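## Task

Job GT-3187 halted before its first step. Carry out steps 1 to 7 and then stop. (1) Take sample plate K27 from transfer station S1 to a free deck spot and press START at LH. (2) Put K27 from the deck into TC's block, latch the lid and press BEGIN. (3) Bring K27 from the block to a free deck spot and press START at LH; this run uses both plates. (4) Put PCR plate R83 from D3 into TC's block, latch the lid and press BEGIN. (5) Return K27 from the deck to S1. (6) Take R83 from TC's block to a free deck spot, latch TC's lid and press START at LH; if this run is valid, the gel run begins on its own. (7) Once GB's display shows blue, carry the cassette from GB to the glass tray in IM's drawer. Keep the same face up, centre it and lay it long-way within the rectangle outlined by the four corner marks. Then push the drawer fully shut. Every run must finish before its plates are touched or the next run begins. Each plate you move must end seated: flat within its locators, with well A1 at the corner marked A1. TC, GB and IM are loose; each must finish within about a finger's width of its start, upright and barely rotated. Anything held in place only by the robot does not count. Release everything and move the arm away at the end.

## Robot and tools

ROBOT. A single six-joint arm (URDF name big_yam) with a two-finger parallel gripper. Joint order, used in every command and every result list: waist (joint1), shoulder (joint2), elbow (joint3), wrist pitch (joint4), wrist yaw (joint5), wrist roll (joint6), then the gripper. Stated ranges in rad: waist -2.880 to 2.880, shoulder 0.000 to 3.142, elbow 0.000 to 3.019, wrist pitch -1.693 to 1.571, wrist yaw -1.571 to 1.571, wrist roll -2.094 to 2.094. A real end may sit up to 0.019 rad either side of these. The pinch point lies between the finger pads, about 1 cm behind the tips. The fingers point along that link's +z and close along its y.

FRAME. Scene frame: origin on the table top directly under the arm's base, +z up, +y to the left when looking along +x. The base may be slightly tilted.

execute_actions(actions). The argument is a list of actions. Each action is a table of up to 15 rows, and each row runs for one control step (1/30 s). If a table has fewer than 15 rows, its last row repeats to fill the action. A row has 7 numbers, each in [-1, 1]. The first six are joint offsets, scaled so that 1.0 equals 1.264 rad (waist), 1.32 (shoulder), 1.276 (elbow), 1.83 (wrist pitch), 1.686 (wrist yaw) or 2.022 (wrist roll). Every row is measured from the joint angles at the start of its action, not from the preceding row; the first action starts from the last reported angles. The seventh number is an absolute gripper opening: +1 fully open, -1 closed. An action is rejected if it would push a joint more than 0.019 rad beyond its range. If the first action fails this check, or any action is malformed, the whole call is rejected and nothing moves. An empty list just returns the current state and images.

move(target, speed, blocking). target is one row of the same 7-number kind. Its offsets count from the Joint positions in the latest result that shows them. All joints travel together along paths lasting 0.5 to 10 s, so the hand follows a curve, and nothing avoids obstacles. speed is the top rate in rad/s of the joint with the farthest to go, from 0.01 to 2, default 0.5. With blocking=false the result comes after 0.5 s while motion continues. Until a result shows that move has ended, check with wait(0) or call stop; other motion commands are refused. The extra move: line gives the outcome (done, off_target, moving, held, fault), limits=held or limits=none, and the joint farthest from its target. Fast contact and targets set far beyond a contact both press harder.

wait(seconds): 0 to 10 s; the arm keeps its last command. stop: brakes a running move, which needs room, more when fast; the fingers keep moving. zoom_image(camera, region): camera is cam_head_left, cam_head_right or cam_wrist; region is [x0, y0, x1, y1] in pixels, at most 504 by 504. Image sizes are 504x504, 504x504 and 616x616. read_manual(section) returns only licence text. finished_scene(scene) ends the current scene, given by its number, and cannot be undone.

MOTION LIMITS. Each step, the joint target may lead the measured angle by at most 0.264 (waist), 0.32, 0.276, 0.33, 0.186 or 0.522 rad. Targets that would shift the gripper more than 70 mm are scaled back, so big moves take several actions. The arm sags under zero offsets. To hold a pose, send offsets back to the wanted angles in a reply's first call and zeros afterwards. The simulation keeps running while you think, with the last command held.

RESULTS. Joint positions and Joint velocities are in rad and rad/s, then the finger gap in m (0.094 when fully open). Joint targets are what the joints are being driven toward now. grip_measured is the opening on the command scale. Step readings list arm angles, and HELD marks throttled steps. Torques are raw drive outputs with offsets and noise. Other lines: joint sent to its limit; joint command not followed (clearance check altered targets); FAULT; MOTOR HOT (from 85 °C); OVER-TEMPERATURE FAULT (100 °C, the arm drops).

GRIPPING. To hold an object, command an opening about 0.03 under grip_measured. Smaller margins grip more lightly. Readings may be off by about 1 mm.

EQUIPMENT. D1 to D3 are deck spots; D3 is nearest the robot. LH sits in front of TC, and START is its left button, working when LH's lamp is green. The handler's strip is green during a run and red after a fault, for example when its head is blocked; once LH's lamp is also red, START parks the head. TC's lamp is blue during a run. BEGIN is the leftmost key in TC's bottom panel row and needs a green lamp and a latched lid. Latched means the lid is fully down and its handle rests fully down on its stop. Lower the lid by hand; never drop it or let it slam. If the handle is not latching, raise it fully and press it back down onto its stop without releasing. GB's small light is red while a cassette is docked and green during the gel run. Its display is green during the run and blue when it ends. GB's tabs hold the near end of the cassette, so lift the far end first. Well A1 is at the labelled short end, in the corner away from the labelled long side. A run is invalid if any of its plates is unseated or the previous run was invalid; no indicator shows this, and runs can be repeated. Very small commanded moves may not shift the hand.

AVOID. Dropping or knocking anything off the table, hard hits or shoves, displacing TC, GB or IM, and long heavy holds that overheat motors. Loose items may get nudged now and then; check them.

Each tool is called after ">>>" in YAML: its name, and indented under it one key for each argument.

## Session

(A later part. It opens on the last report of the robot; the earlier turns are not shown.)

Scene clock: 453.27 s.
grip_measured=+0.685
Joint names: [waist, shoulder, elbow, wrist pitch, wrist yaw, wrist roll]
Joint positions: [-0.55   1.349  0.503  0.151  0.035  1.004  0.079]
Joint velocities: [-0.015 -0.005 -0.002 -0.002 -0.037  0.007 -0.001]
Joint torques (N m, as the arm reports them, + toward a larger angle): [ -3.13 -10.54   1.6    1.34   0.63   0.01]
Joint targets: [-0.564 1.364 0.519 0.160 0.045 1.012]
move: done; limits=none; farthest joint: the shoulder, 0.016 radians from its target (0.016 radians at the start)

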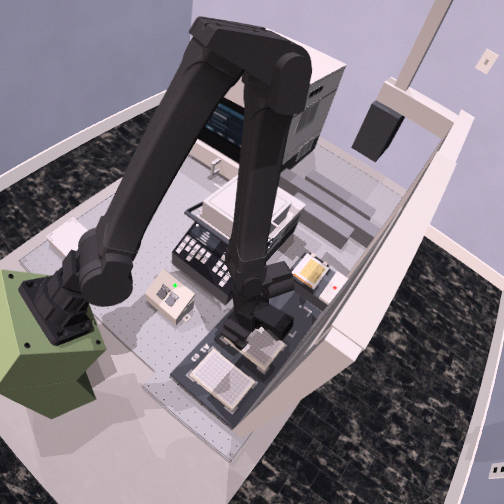

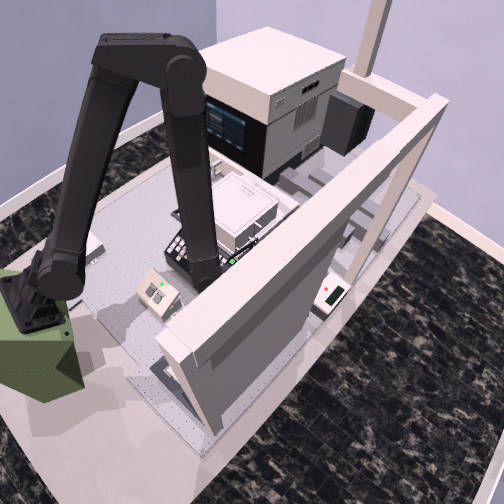

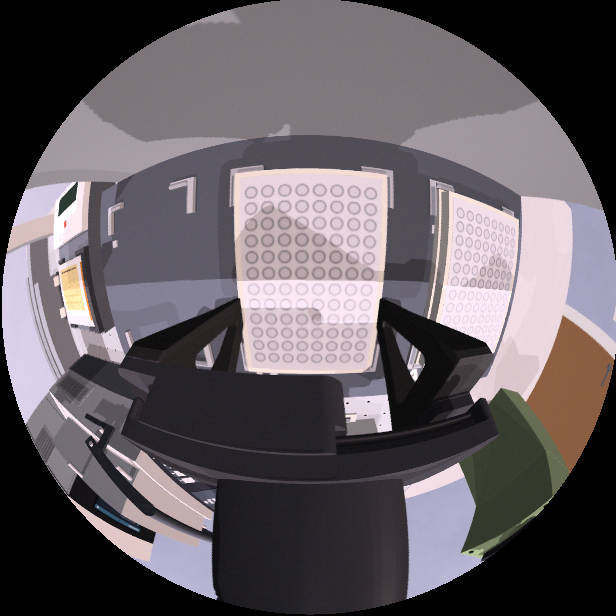

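>>> move:
  target: [0, 0.006, 0.006, 0.003, 0.0, 0.003, 1.0]
  speed: 0.03

>>> move:
  target: [-0.03, -0.16, -0.015, -0.115, -0.012, -0.012, 1.0]
  speed: 0.2

>>> zoom_image:
  camera: "cam_wrist"
  region: [190, 150, 490, 390]

>>> zoom_image:
  camera: "cam_head_left"
  region: [180, 300, 310, 420]

Scene clock: 456.73 s.
grip_measured=+1.000
Joint names: [waist, shoulder, elbow, wrist pitch, wrist yaw, wrist roll]
Joint positions: [-0.55   1.349  0.503  0.151  0.034  1.004  0.094]
Joint velocities: [ 0.005 -0.015  0.007 -0.007 -0.051  0.051  0.   ]
Joint torques (N m, as the arm reports them, + toward a larger angle): [ -2.38 -10.5    0.81   1.13   0.29   0.  ]
Joint targets: [-0.550 1.356 0.511 0.157 0.034 1.010]
move: done; limits=none; farthest joint: the shoulder, 0.008 radians from its target (0.008 radians at the start)

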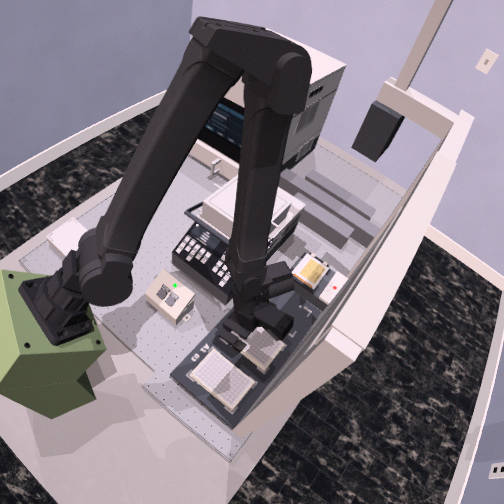

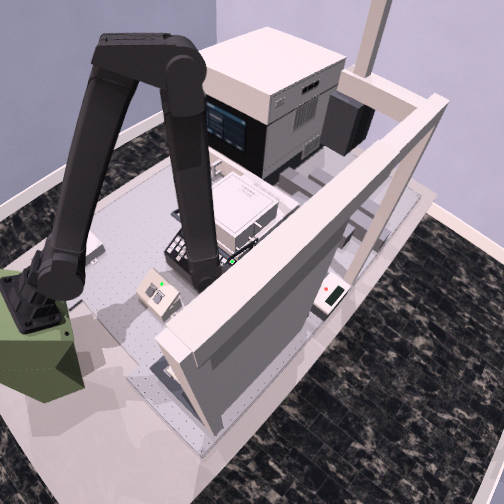

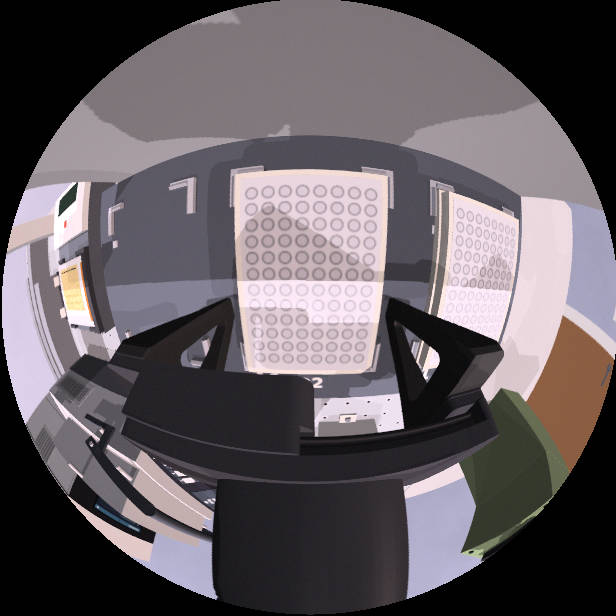

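Scene clock: 458.17 s.
grip_measured=+1.000
Joint names: [waist, shoulder, elbow, wrist pitch, wrist yaw, wrist roll]
Joint positions: [-0.578  1.145  0.491 -0.049  0.017  0.996  0.094]
Joint velocities: [-0.015 -0.005 -0.012  0.007 -0.081  0.022  0.   ]
Joint torques (N m, as the arm reports them, + toward a larger angle): [ -3.2  -11.41   1.56   0.45   0.18  -0.25]
Joint targets: [-0.588 1.137 0.484 -0.060 0.014 0.980]
move: done; limits=none; farthest joint: the wrist roll, 0.016 radians from its target (0.024 radians at the start)

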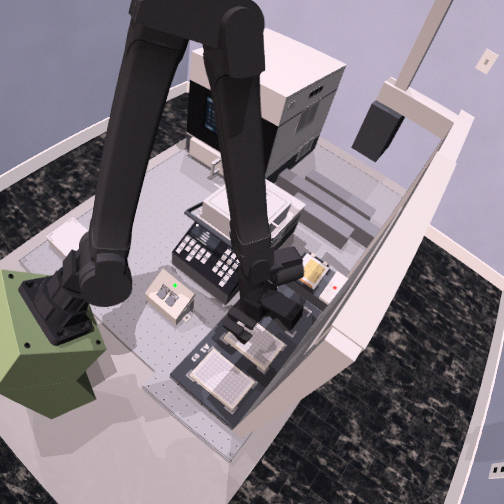

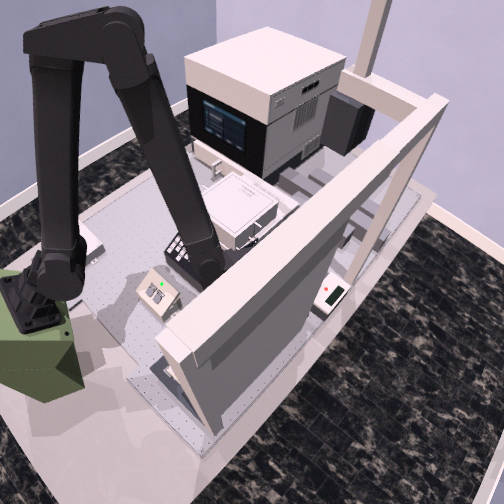

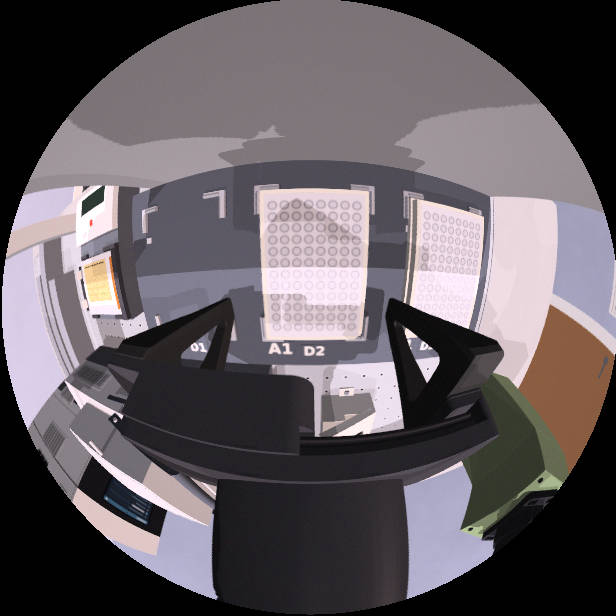

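Region (190, 150, 490, 390) of cam_wrist's 616x616 image, scaled by 1.680, with more detail than that image has; it fills the top 403 rows of this view, and the rest is white.

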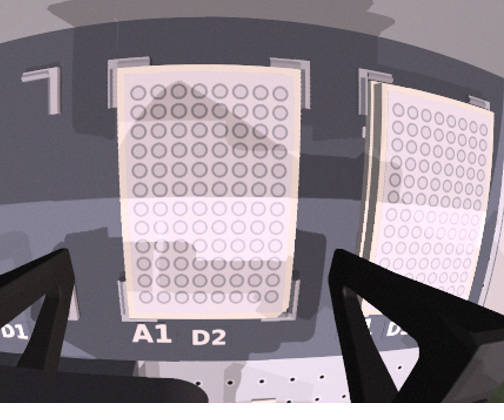

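Region (180, 300, 310, 420) of cam_head_left's 504x504 image, scaled by 3.877, with more detail than that image has; it fills the top 465 rows of this view, and the rest is white.

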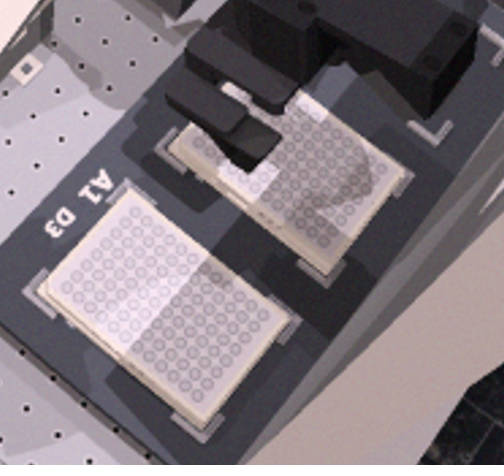

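>>> move:
  target: [0.59, -0.463, -0.2138, -0.28, 0.164, 0.27, 1.0]
  speed: 0.5

>>> zoom_image:
  camera: "cam_head_left"
  region: [180, 300, 310, 420]

Scene clock: 475.87 s.
grip_measured=+1.000
Joint names: [waist, shoulder, elbow, wrist pitch, wrist yaw, wrist roll]
Joint positions: [ 0.163  0.539  0.222 -0.552  0.291  1.525  0.094]
Joint velocities: [-0.015 -0.005  0.002 -0.002 -0.007  0.037  0.   ]
Joint torques (N m, as the arm reports them, + toward a larger angle): [ 0.8  -3.44  4.58  0.33  0.28  0.07]
Joint targets: [0.168 0.534 0.219 -0.562 0.294 1.542]
move: done; limits=none; farthest joint: the wrist roll, 0.016 radians from its target (0.546 radians at the start)

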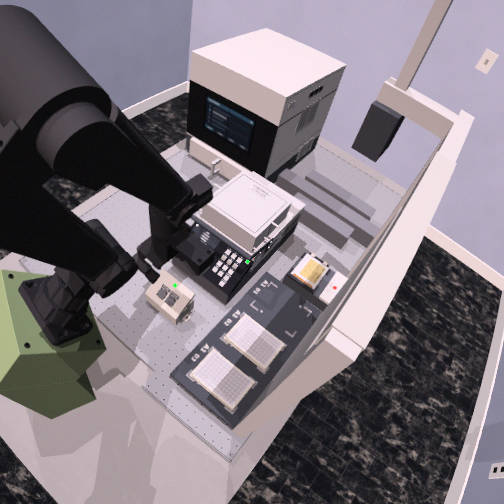

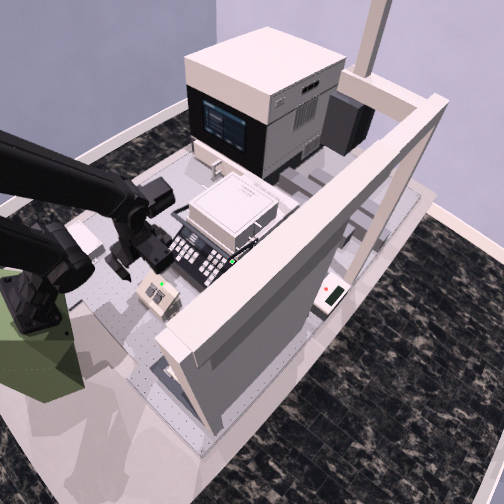

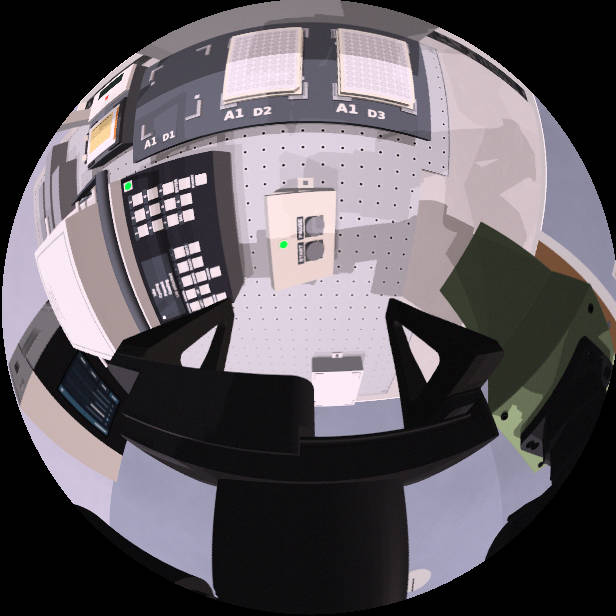

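Region (180, 300, 310, 420) of cam_head_left's 504x504 image, scaled by 3.877, with more detail than that image has; it fills the top 465 rows of this view, and the rest is white.

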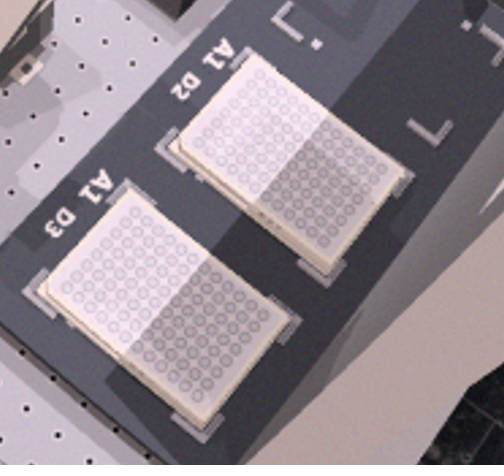

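>>> zoom_image:
  camera: "cam_wrist"
  region: [205, 60, 425, 130]

>>> zoom_image:
  camera: "cam_wrist"
  region: [210, 70, 320, 120]

Region (205, 60, 425, 130) of cam_wrist's 616x616 image, scaled by 2.291, with more detail than that image has; it fills the top 160 rows of this view, and the rest is white.

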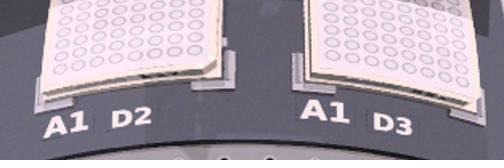

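Region (210, 70, 320, 120) of cam_wrist's 616x616 image, scaled by 4.582, with more detail than that image has; it fills the top 229 rows of this view, and the rest is white.

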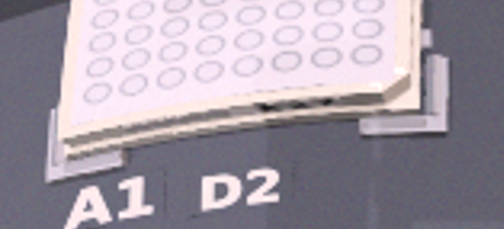

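>>> move:
  target: [-0.592, 0.47, 0.225, 0.281, -0.164, -0.272, 1.0]
  speed: 0.5

Scene clock: 489.97 s.
grip_measured=+1.000
Joint names: [waist, shoulder, elbow, wrist pitch, wrist yaw, wrist roll]
Joint positions: [-0.584  1.147  0.496 -0.05   0.017  0.992  0.094]
Joint velocities: [-0.005  0.005 -0.002 -0.007  0.022 -0.037  0.   ]
Joint torques (N m, as the arm reports them, + toward a larger angle): [-2.69 -9.44  3.16  1.39  0.15 -0.25]
Joint targets: [-0.586 1.159 0.509 -0.037 0.014 0.975]
move: done; limits=none; farthest joint: the wrist roll, 0.017 radians from its target (0.551 radians at the start)

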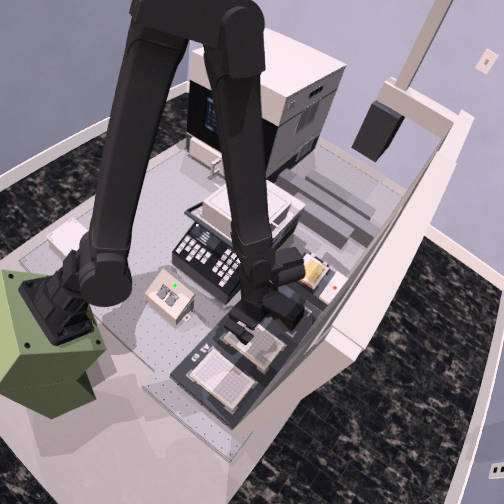

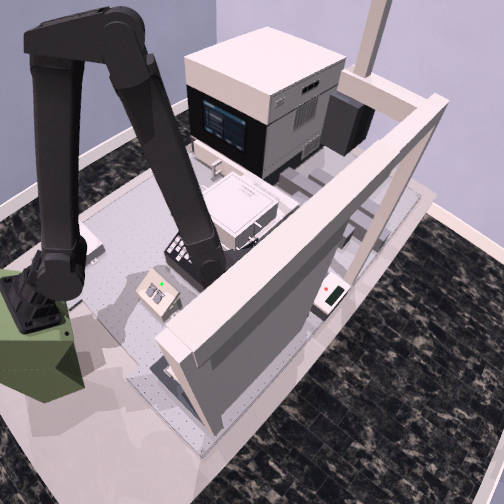

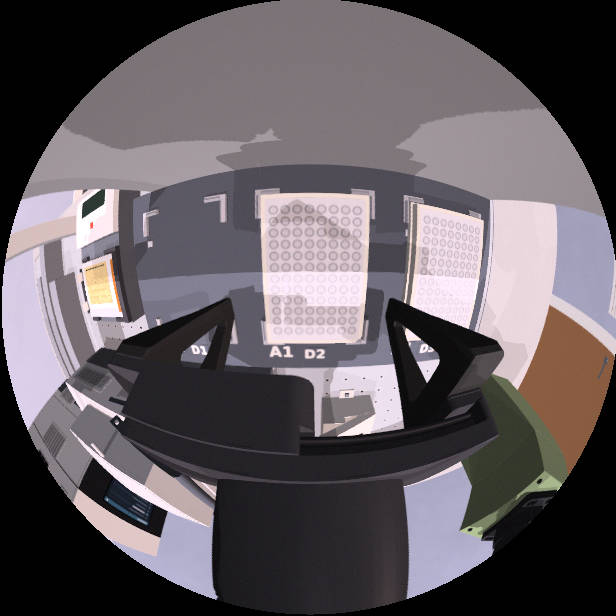

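>>> move:
  target: [0.0356, 0.1652, 0.0149, 0.1164, 0.0119, 0.0138, 1.0]
  speed: 0.15

>>> zoom_image:
  camera: "cam_wrist"
  region: [190, 150, 430, 390]

Scene clock: 494.33 s.
grip_measured=+1.000
Joint names: [waist, shoulder, elbow, wrist pitch, wrist yaw, wrist roll]
Joint positions: [-0.55   1.347  0.506  0.15   0.034  1.004  0.094]
Joint velocities: [ 0.005 -0.034  0.007  0.002 -0.095  0.037  0.   ]
Joint torques (N m, as the arm reports them, + toward a larger angle): [ -0.82 -10.     1.08   1.44   0.37   0.08]
Joint targets: [-0.539 1.365 0.515 0.163 0.037 1.020]
move: done; limits=none; farthest joint: the shoulder, 0.018 radians from its target (0.218 radians at the start)

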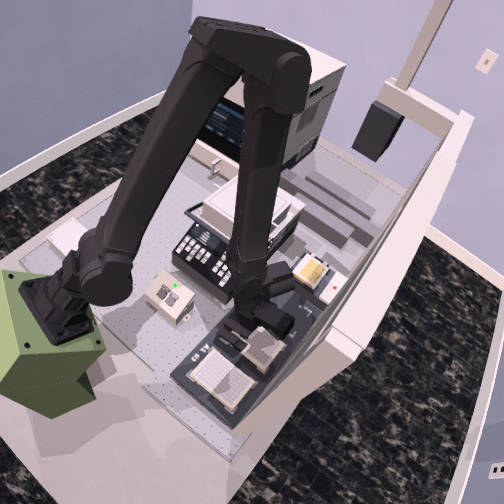

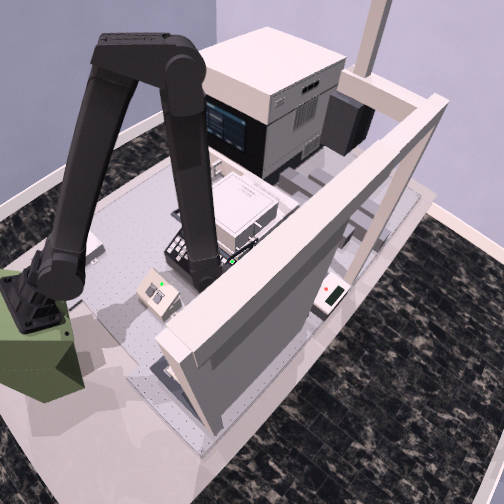

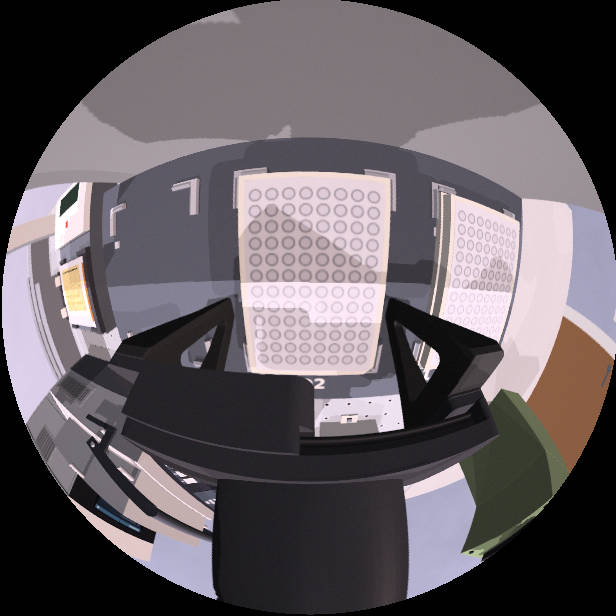

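Region (190, 150, 430, 390) of cam_wrist's 616x616 image, scaled by 2.100, with more detail than that image has.

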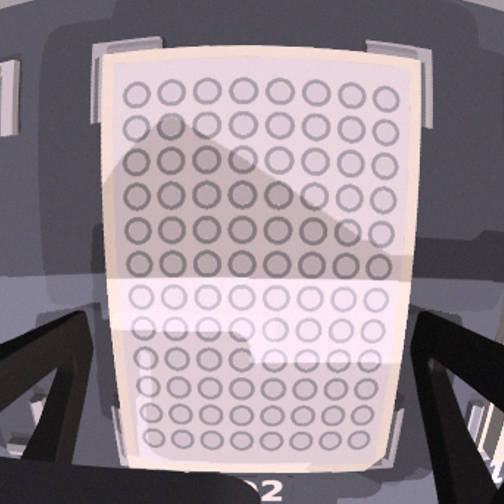

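>>> move:
  target: [0.0087, 0.0167, -0.0063, 0.007, 0.0018, 0.008, 1.0]
  speed: 0.03

>>> zoom_image:
  camera: "cam_wrist"
  region: [190, 150, 430, 390]

Scene clock: 502.17 s.
grip_measured=+1.000
Joint names: [waist, shoulder, elbow, wrist pitch, wrist yaw, wrist roll]
Joint positions: [-0.55   1.347  0.506  0.15   0.034  1.004  0.094]
Joint velocities: [-0.005 -0.005 -0.012 -0.007  0.037 -0.081  0.   ]
Joint torques (N m, as the arm reports them, + toward a larger angle): [-0.7  -9.68 -0.3   1.41  0.39  0.1 ]
Joint targets: [-0.539 1.369 0.498 0.163 0.037 1.020]
move: off_target; limits=none; farthest joint: the shoulder, 0.022 radians from its target (0.022 radians at the start)

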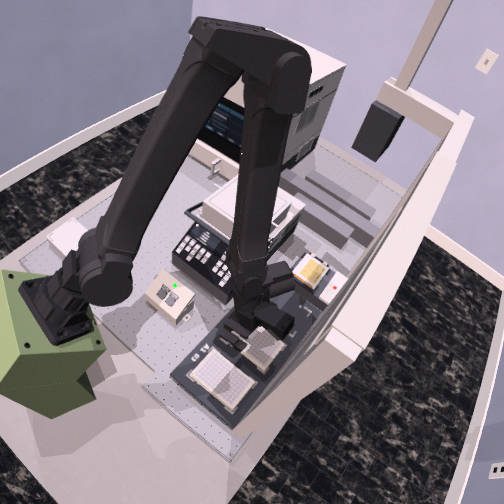

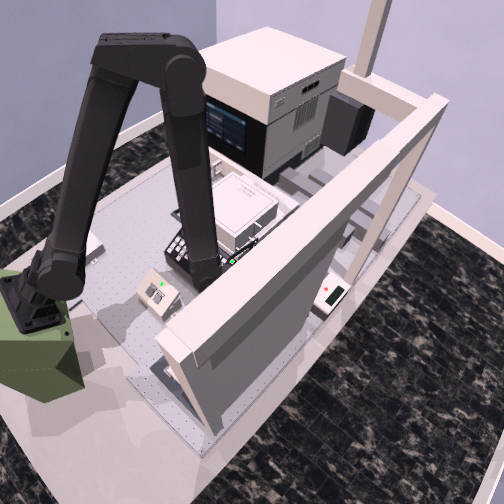

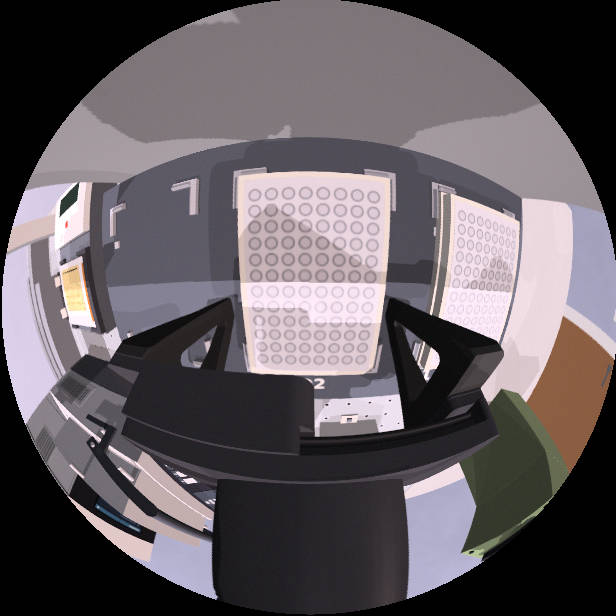

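Region (190, 150, 430, 390) of cam_wrist's 616x616 image, scaled by 2.100, with more detail than that image has.

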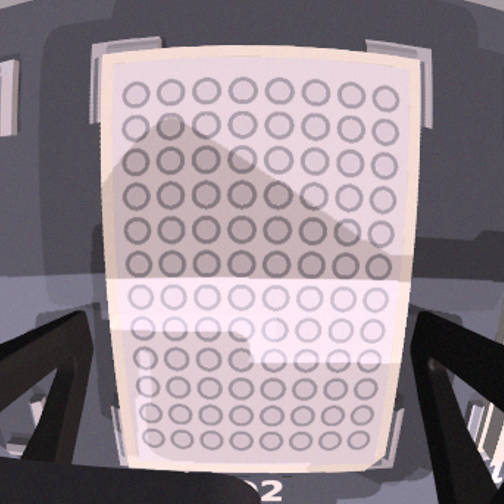

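>>> execute_actions:
  actions: []

Scene clock: 521.70 s.
grip_measured=+1.000
Joint names: [waist, shoulder, elbow, wrist pitch, wrist yaw, wrist roll]
Joint positions: [-0.55   1.347  0.506  0.15   0.034  1.004  0.094]
Joint velocities: [-0.015  0.005 -0.007 -0.017 -0.022 -0.051  0.   ]
Joint torques (N m, as the arm reports them, + toward a larger angle): [-0.92 -9.42 -0.37  1.41  0.36  0.05]
Joint targets: [-0.539 1.369 0.498 0.163 0.037 1.020]

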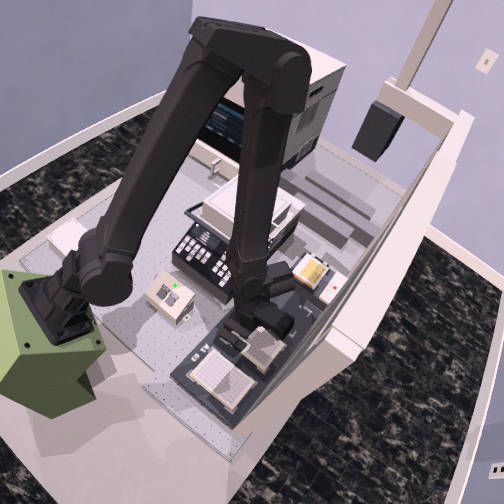

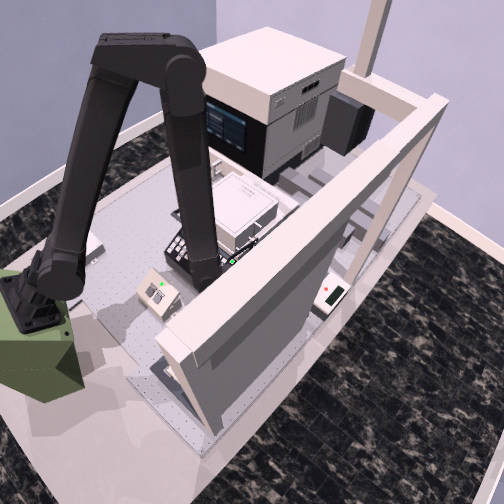

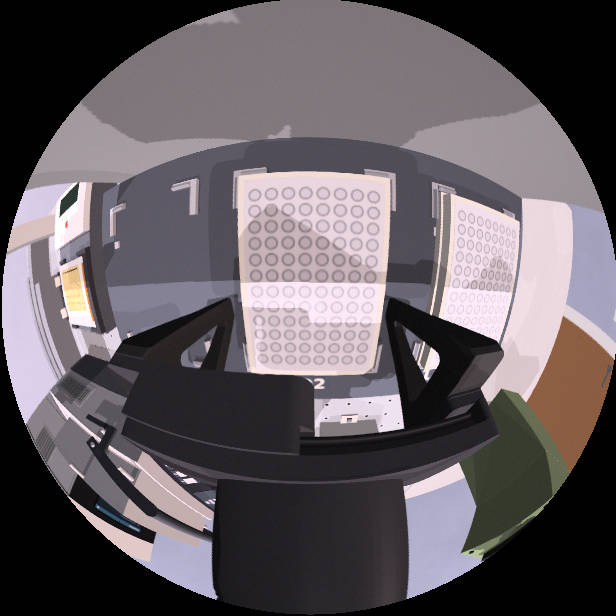

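>>> zoom_image:
  camera: "cam_wrist"
  region: [180, 150, 460, 400]

>>> zoom_image:
  camera: "cam_head_left"
  region: [160, 280, 340, 430]

Region (180, 150, 460, 400) of cam_wrist's 616x616 image, scaled by 1.800, with more detail than that image has; it fills the top 450 rows of this view, and the rest is white.

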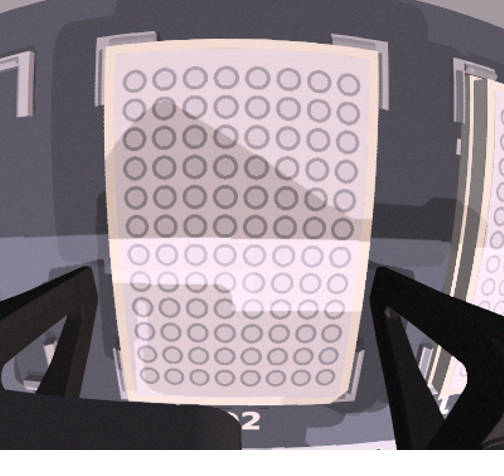

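Region (160, 280, 340, 430) of cam_head_left's 504x504 image, scaled by 2.800, with more detail than that image has.

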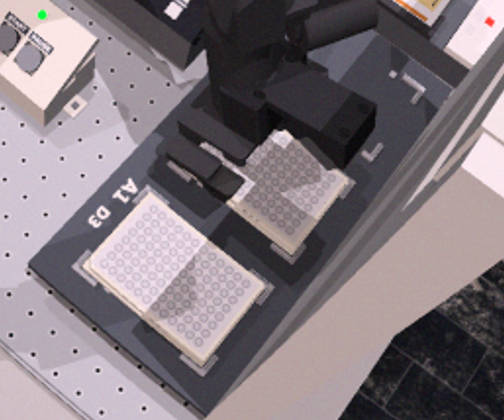

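>>> move:
  target: [0.008, 0.012, -0.005, 0.006, 0.002, 0.006, 0.66]
  speed: 0.1

Scene clock: 530.50 s.
grip_measured=+0.680
Joint names: [waist, shoulder, elbow, wrist pitch, wrist yaw, wrist roll]
Joint positions: [-0.551  1.347  0.503  0.149  0.037  1.004  0.079]
Joint velocities: [-0.005 -0.005 -0.017  0.002  0.066 -0.007 -0.   ]
Joint torques (N m, as the arm reports them, + toward a larger angle): [ -0.35 -10.24  -0.04   1.43   0.29   0.04]
Joint targets: [-0.540 1.363 0.500 0.161 0.038 1.016]
move: done; limits=none; farthest joint: the shoulder, 0.016 radians from its target (0.016 radians at the start)

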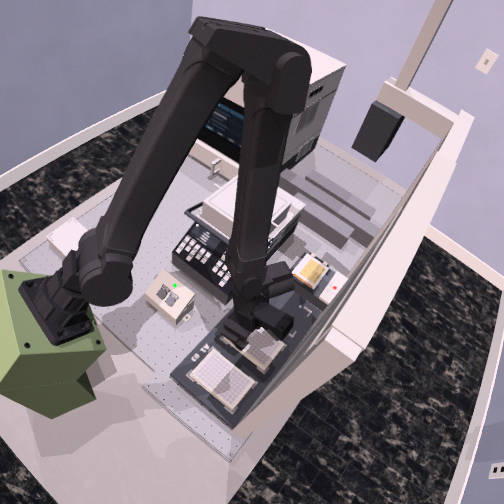

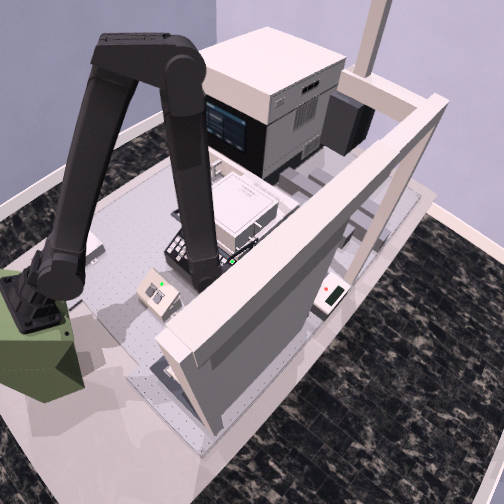

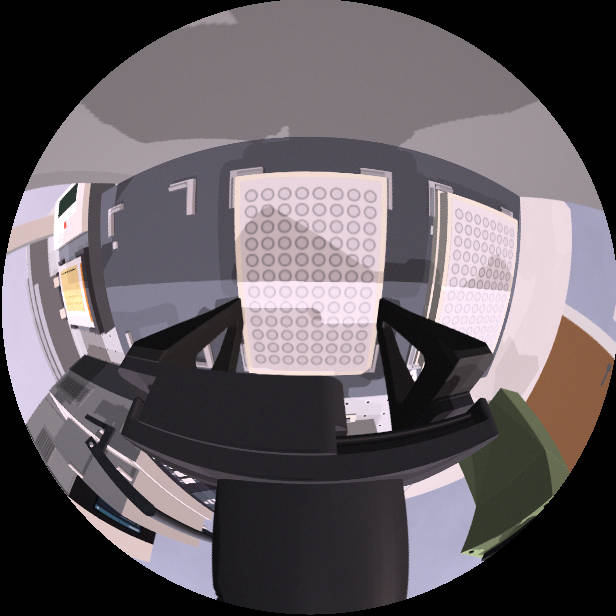

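>>> zoom_image:
  camera: "cam_wrist"
  region: [180, 150, 460, 400]

Region (180, 150, 460, 400) of cam_wrist's 616x616 image, scaled by 1.800, with more detail than that image has; it fills the top 450 rows of this view, and the rest is white.

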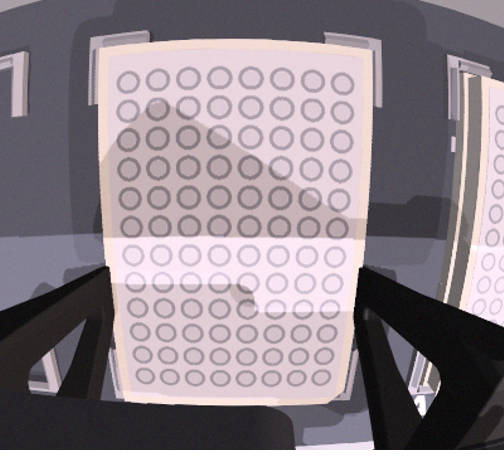

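>>> move:
  target: [0.010, 0.022, 0.000, 0.012, 0.002, 0.014, 0.66]
  speed: 0.05

Scene clock: 538.13 s.
grip_measured=+0.680
Joint names: [waist, shoulder, elbow, wrist pitch, wrist yaw, wrist roll]
Joint positions: [-0.55   1.349  0.503  0.156  0.039  1.01   0.079]
Joint velocities: [-0.005 -0.015  0.002  0.007  0.007 -0.022  0.   ]
Joint torques (N m, as the arm reports them, + toward a larger angle): [-0.71 -8.38  0.21  1.45  0.35  0.18]
Joint targets: [-0.538 1.376 0.503 0.171 0.041 1.032]
move: off_target; limits=none; farthest joint: the shoulder, 0.027 radians from its target (0.029 radians at the start)

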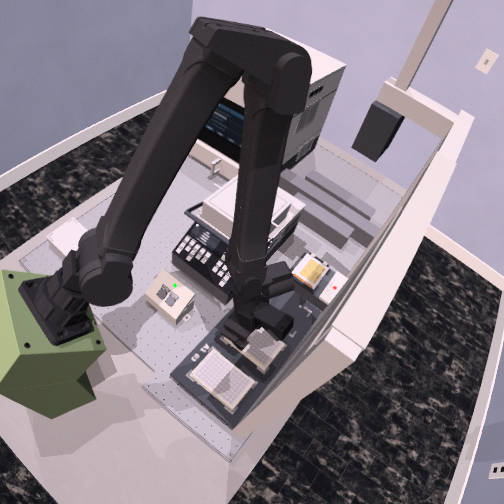

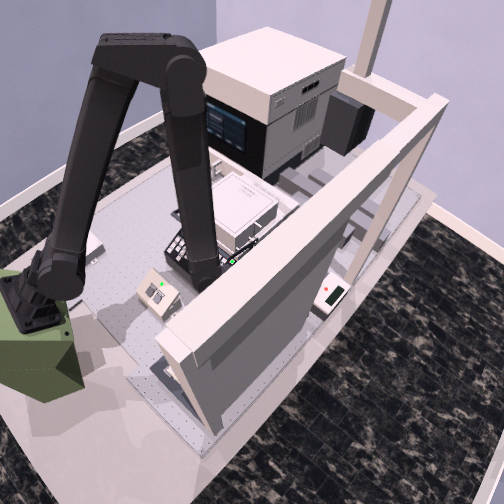

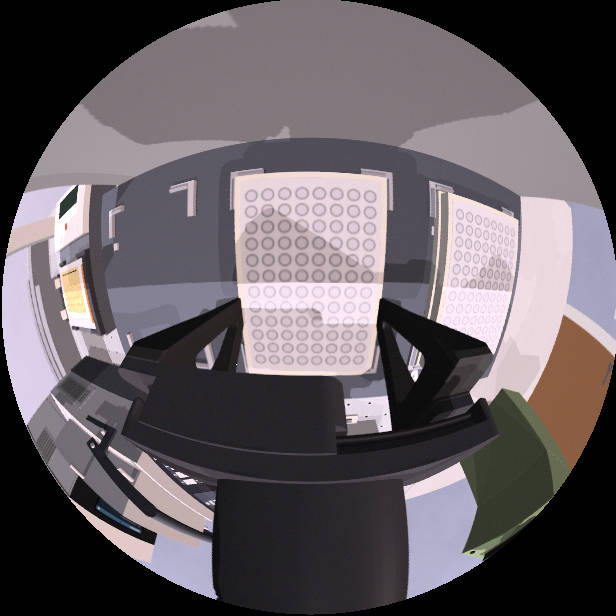

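Release and lift, then view.

>>> move:
  target: [0.0, 0.005, 0.0, 0.003, 0.0, 0.005, 1.0]
  speed: 0.1

>>> move:
  target: [-0.034, -0.168, 0.0, -0.119, -0.014, -0.014, 1.0]
  speed: 0.25

Scene clock: 540.27 s.
grip_measured=+1.000
Joint names: [waist, shoulder, elbow, wrist pitch, wrist yaw, wrist roll]
Joint positions: [-0.55   1.349  0.503  0.156  0.039  1.01   0.094]
Joint velocities: [-0.015 -0.005 -0.002  0.007 -0.022 -0.051  0.   ]
Joint torques (N m, as the arm reports them, + toward a larger angle): [ -1.96 -10.25   0.34   1.22   0.29   0.04]
Joint targets: [-0.550 1.355 0.503 0.162 0.039 1.020]
move: done; limits=none; farthest joint: the wrist roll, 0.010 radians from its target (0.010 radians at the start)

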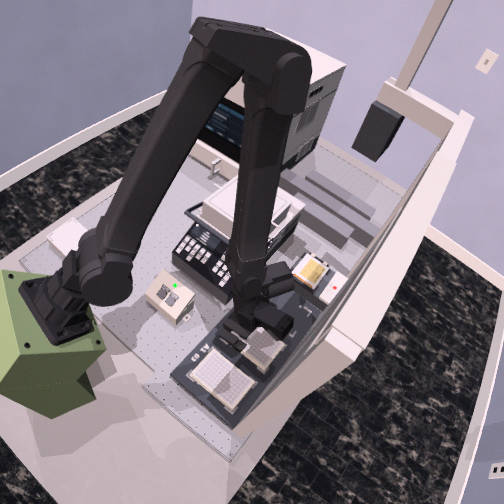

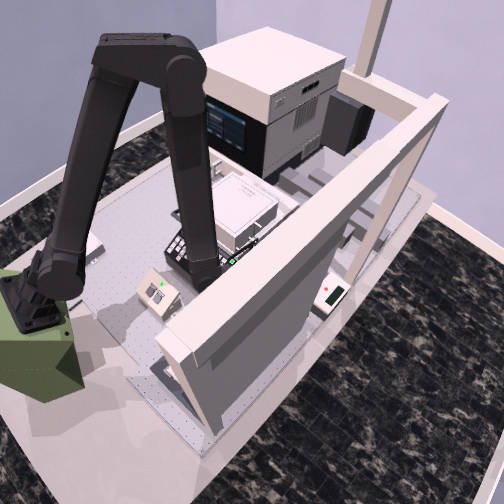

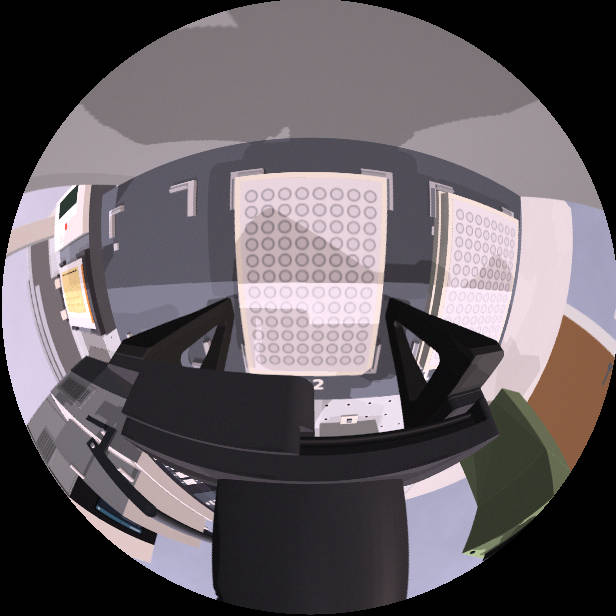

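Scene clock: 541.60 s.
grip_measured=+1.000
Joint names: [waist, shoulder, elbow, wrist pitch, wrist yaw, wrist roll]
Joint positions: [-0.583  1.134  0.503 -0.051  0.019  0.998  0.094]
Joint velocities: [-0.005 -0.005 -0.017  0.012 -0.066 -0.051  0.   ]
Joint torques (N m, as the arm reports them, + toward a larger angle): [ -3.01 -10.84   2.4    0.61   0.18  -0.27]
Joint targets: [-0.593 1.127 0.503 -0.062 0.015 0.982]
move: done; limits=none; farthest joint: the wrist roll, 0.017 radians from its target (0.028 radians at the start)

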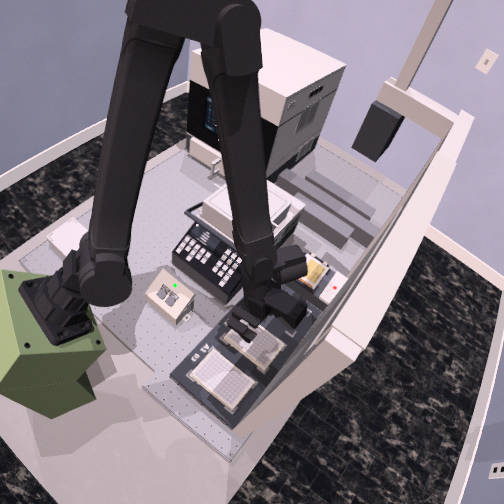

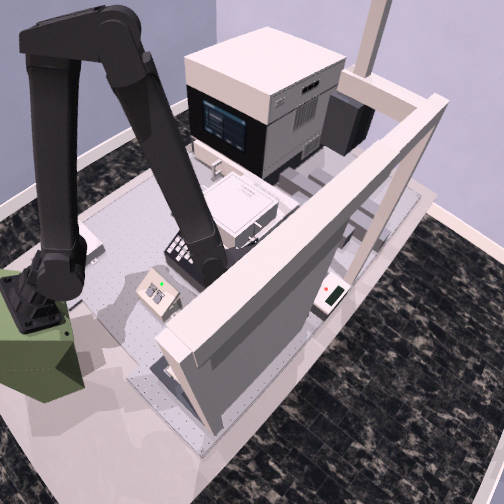

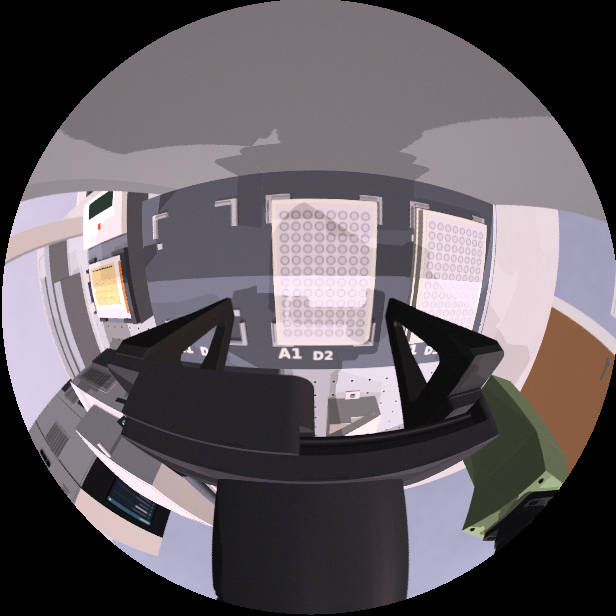

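>>> zoom_image:
  camera: "cam_wrist"
  region: [240, 180, 500, 370]

Region (240, 180, 500, 370) of cam_wrist's 616x616 image, scaled by 1.938, with more detail than that image has; it fills the top 368 rows of this view, and the rest is white.

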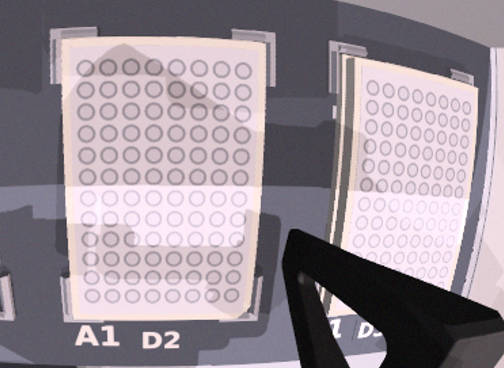

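>>> move:
  target: [0.600, -0.462, -0.224, -0.280, 0.163, 0.2685, 1.0]
  speed: 0.5

Scene clock: 551.80 s.
grip_measured=+1.000
Joint names: [waist, shoulder, elbow, wrist pitch, wrist yaw, wrist roll]
Joint positions: [ 0.169  0.529  0.221 -0.554  0.29   1.525  0.094]
Joint velocities: [ 0.005 -0.005  0.002 -0.012 -0.066 -0.007  0.   ]
Joint torques (N m, as the arm reports them, + toward a larger angle): [ 0.51 -3.63  4.66  0.27  0.24  0.07]
Joint targets: [0.175 0.524 0.218 -0.563 0.293 1.541]
move: done; limits=none; farthest joint: the wrist roll, 0.016 radians from its target (0.543 radians at the start)

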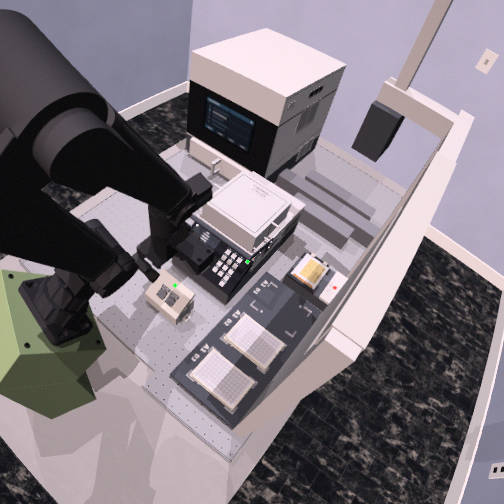

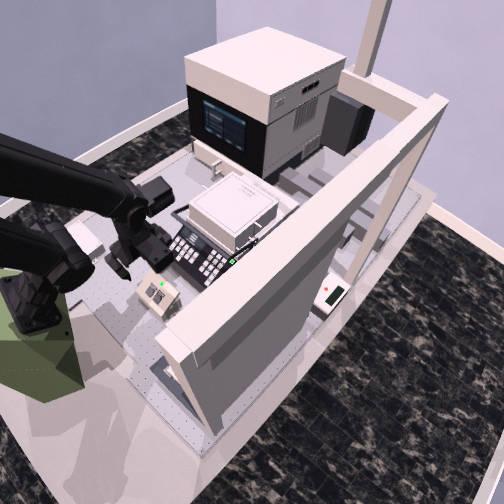

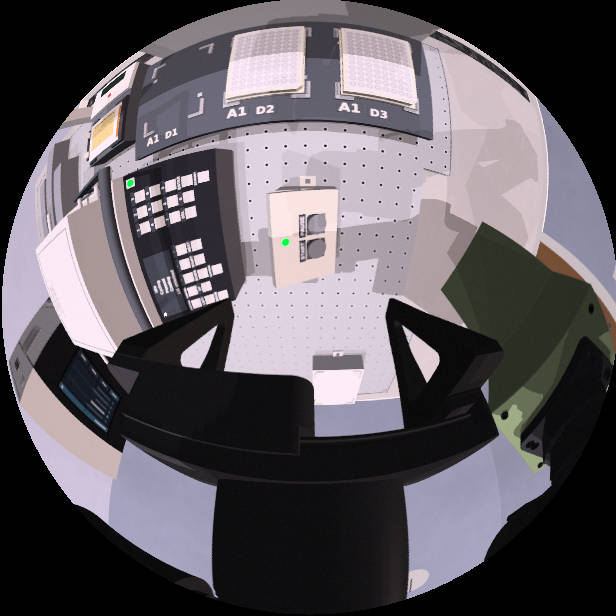

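>>> zoom_image:
  camera: "cam_wrist"
  region: [200, 10, 440, 130]

>>> zoom_image:
  camera: "cam_head_left"
  region: [170, 290, 310, 420]

Region (200, 10, 440, 130) of cam_wrist's 616x616 image, scaled by 2.100, with more detail than that image has.

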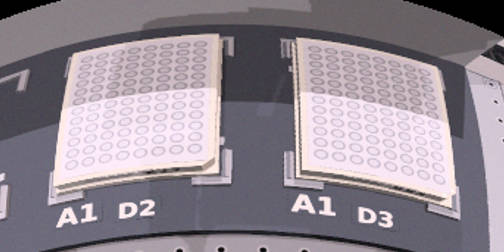

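Region (170, 290, 310, 420) of cam_head_left's 504x504 image, scaled by 3.600, with more detail than that image has; it fills the top 468 rows of this view, and the rest is white.

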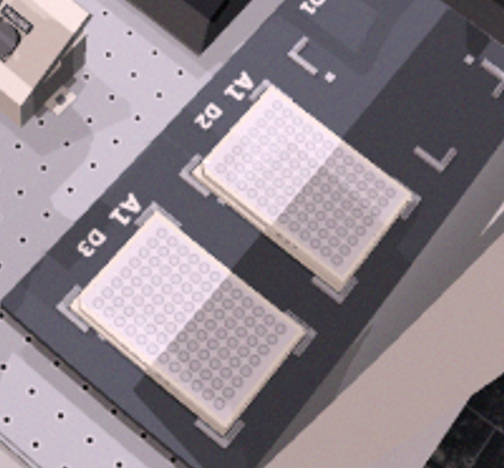

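>>> zoom_image:
  camera: "cam_wrist"
  region: [215, 60, 365, 120]

Region (215, 60, 365, 120) of cam_wrist's 616x616 image, scaled by 3.360, with more detail than that image has; it fills the top 202 rows of this view, and the rest is white.

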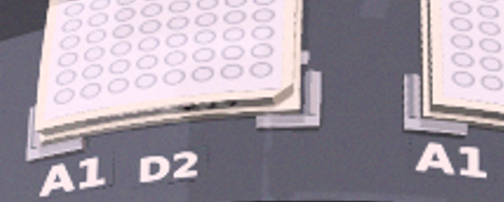

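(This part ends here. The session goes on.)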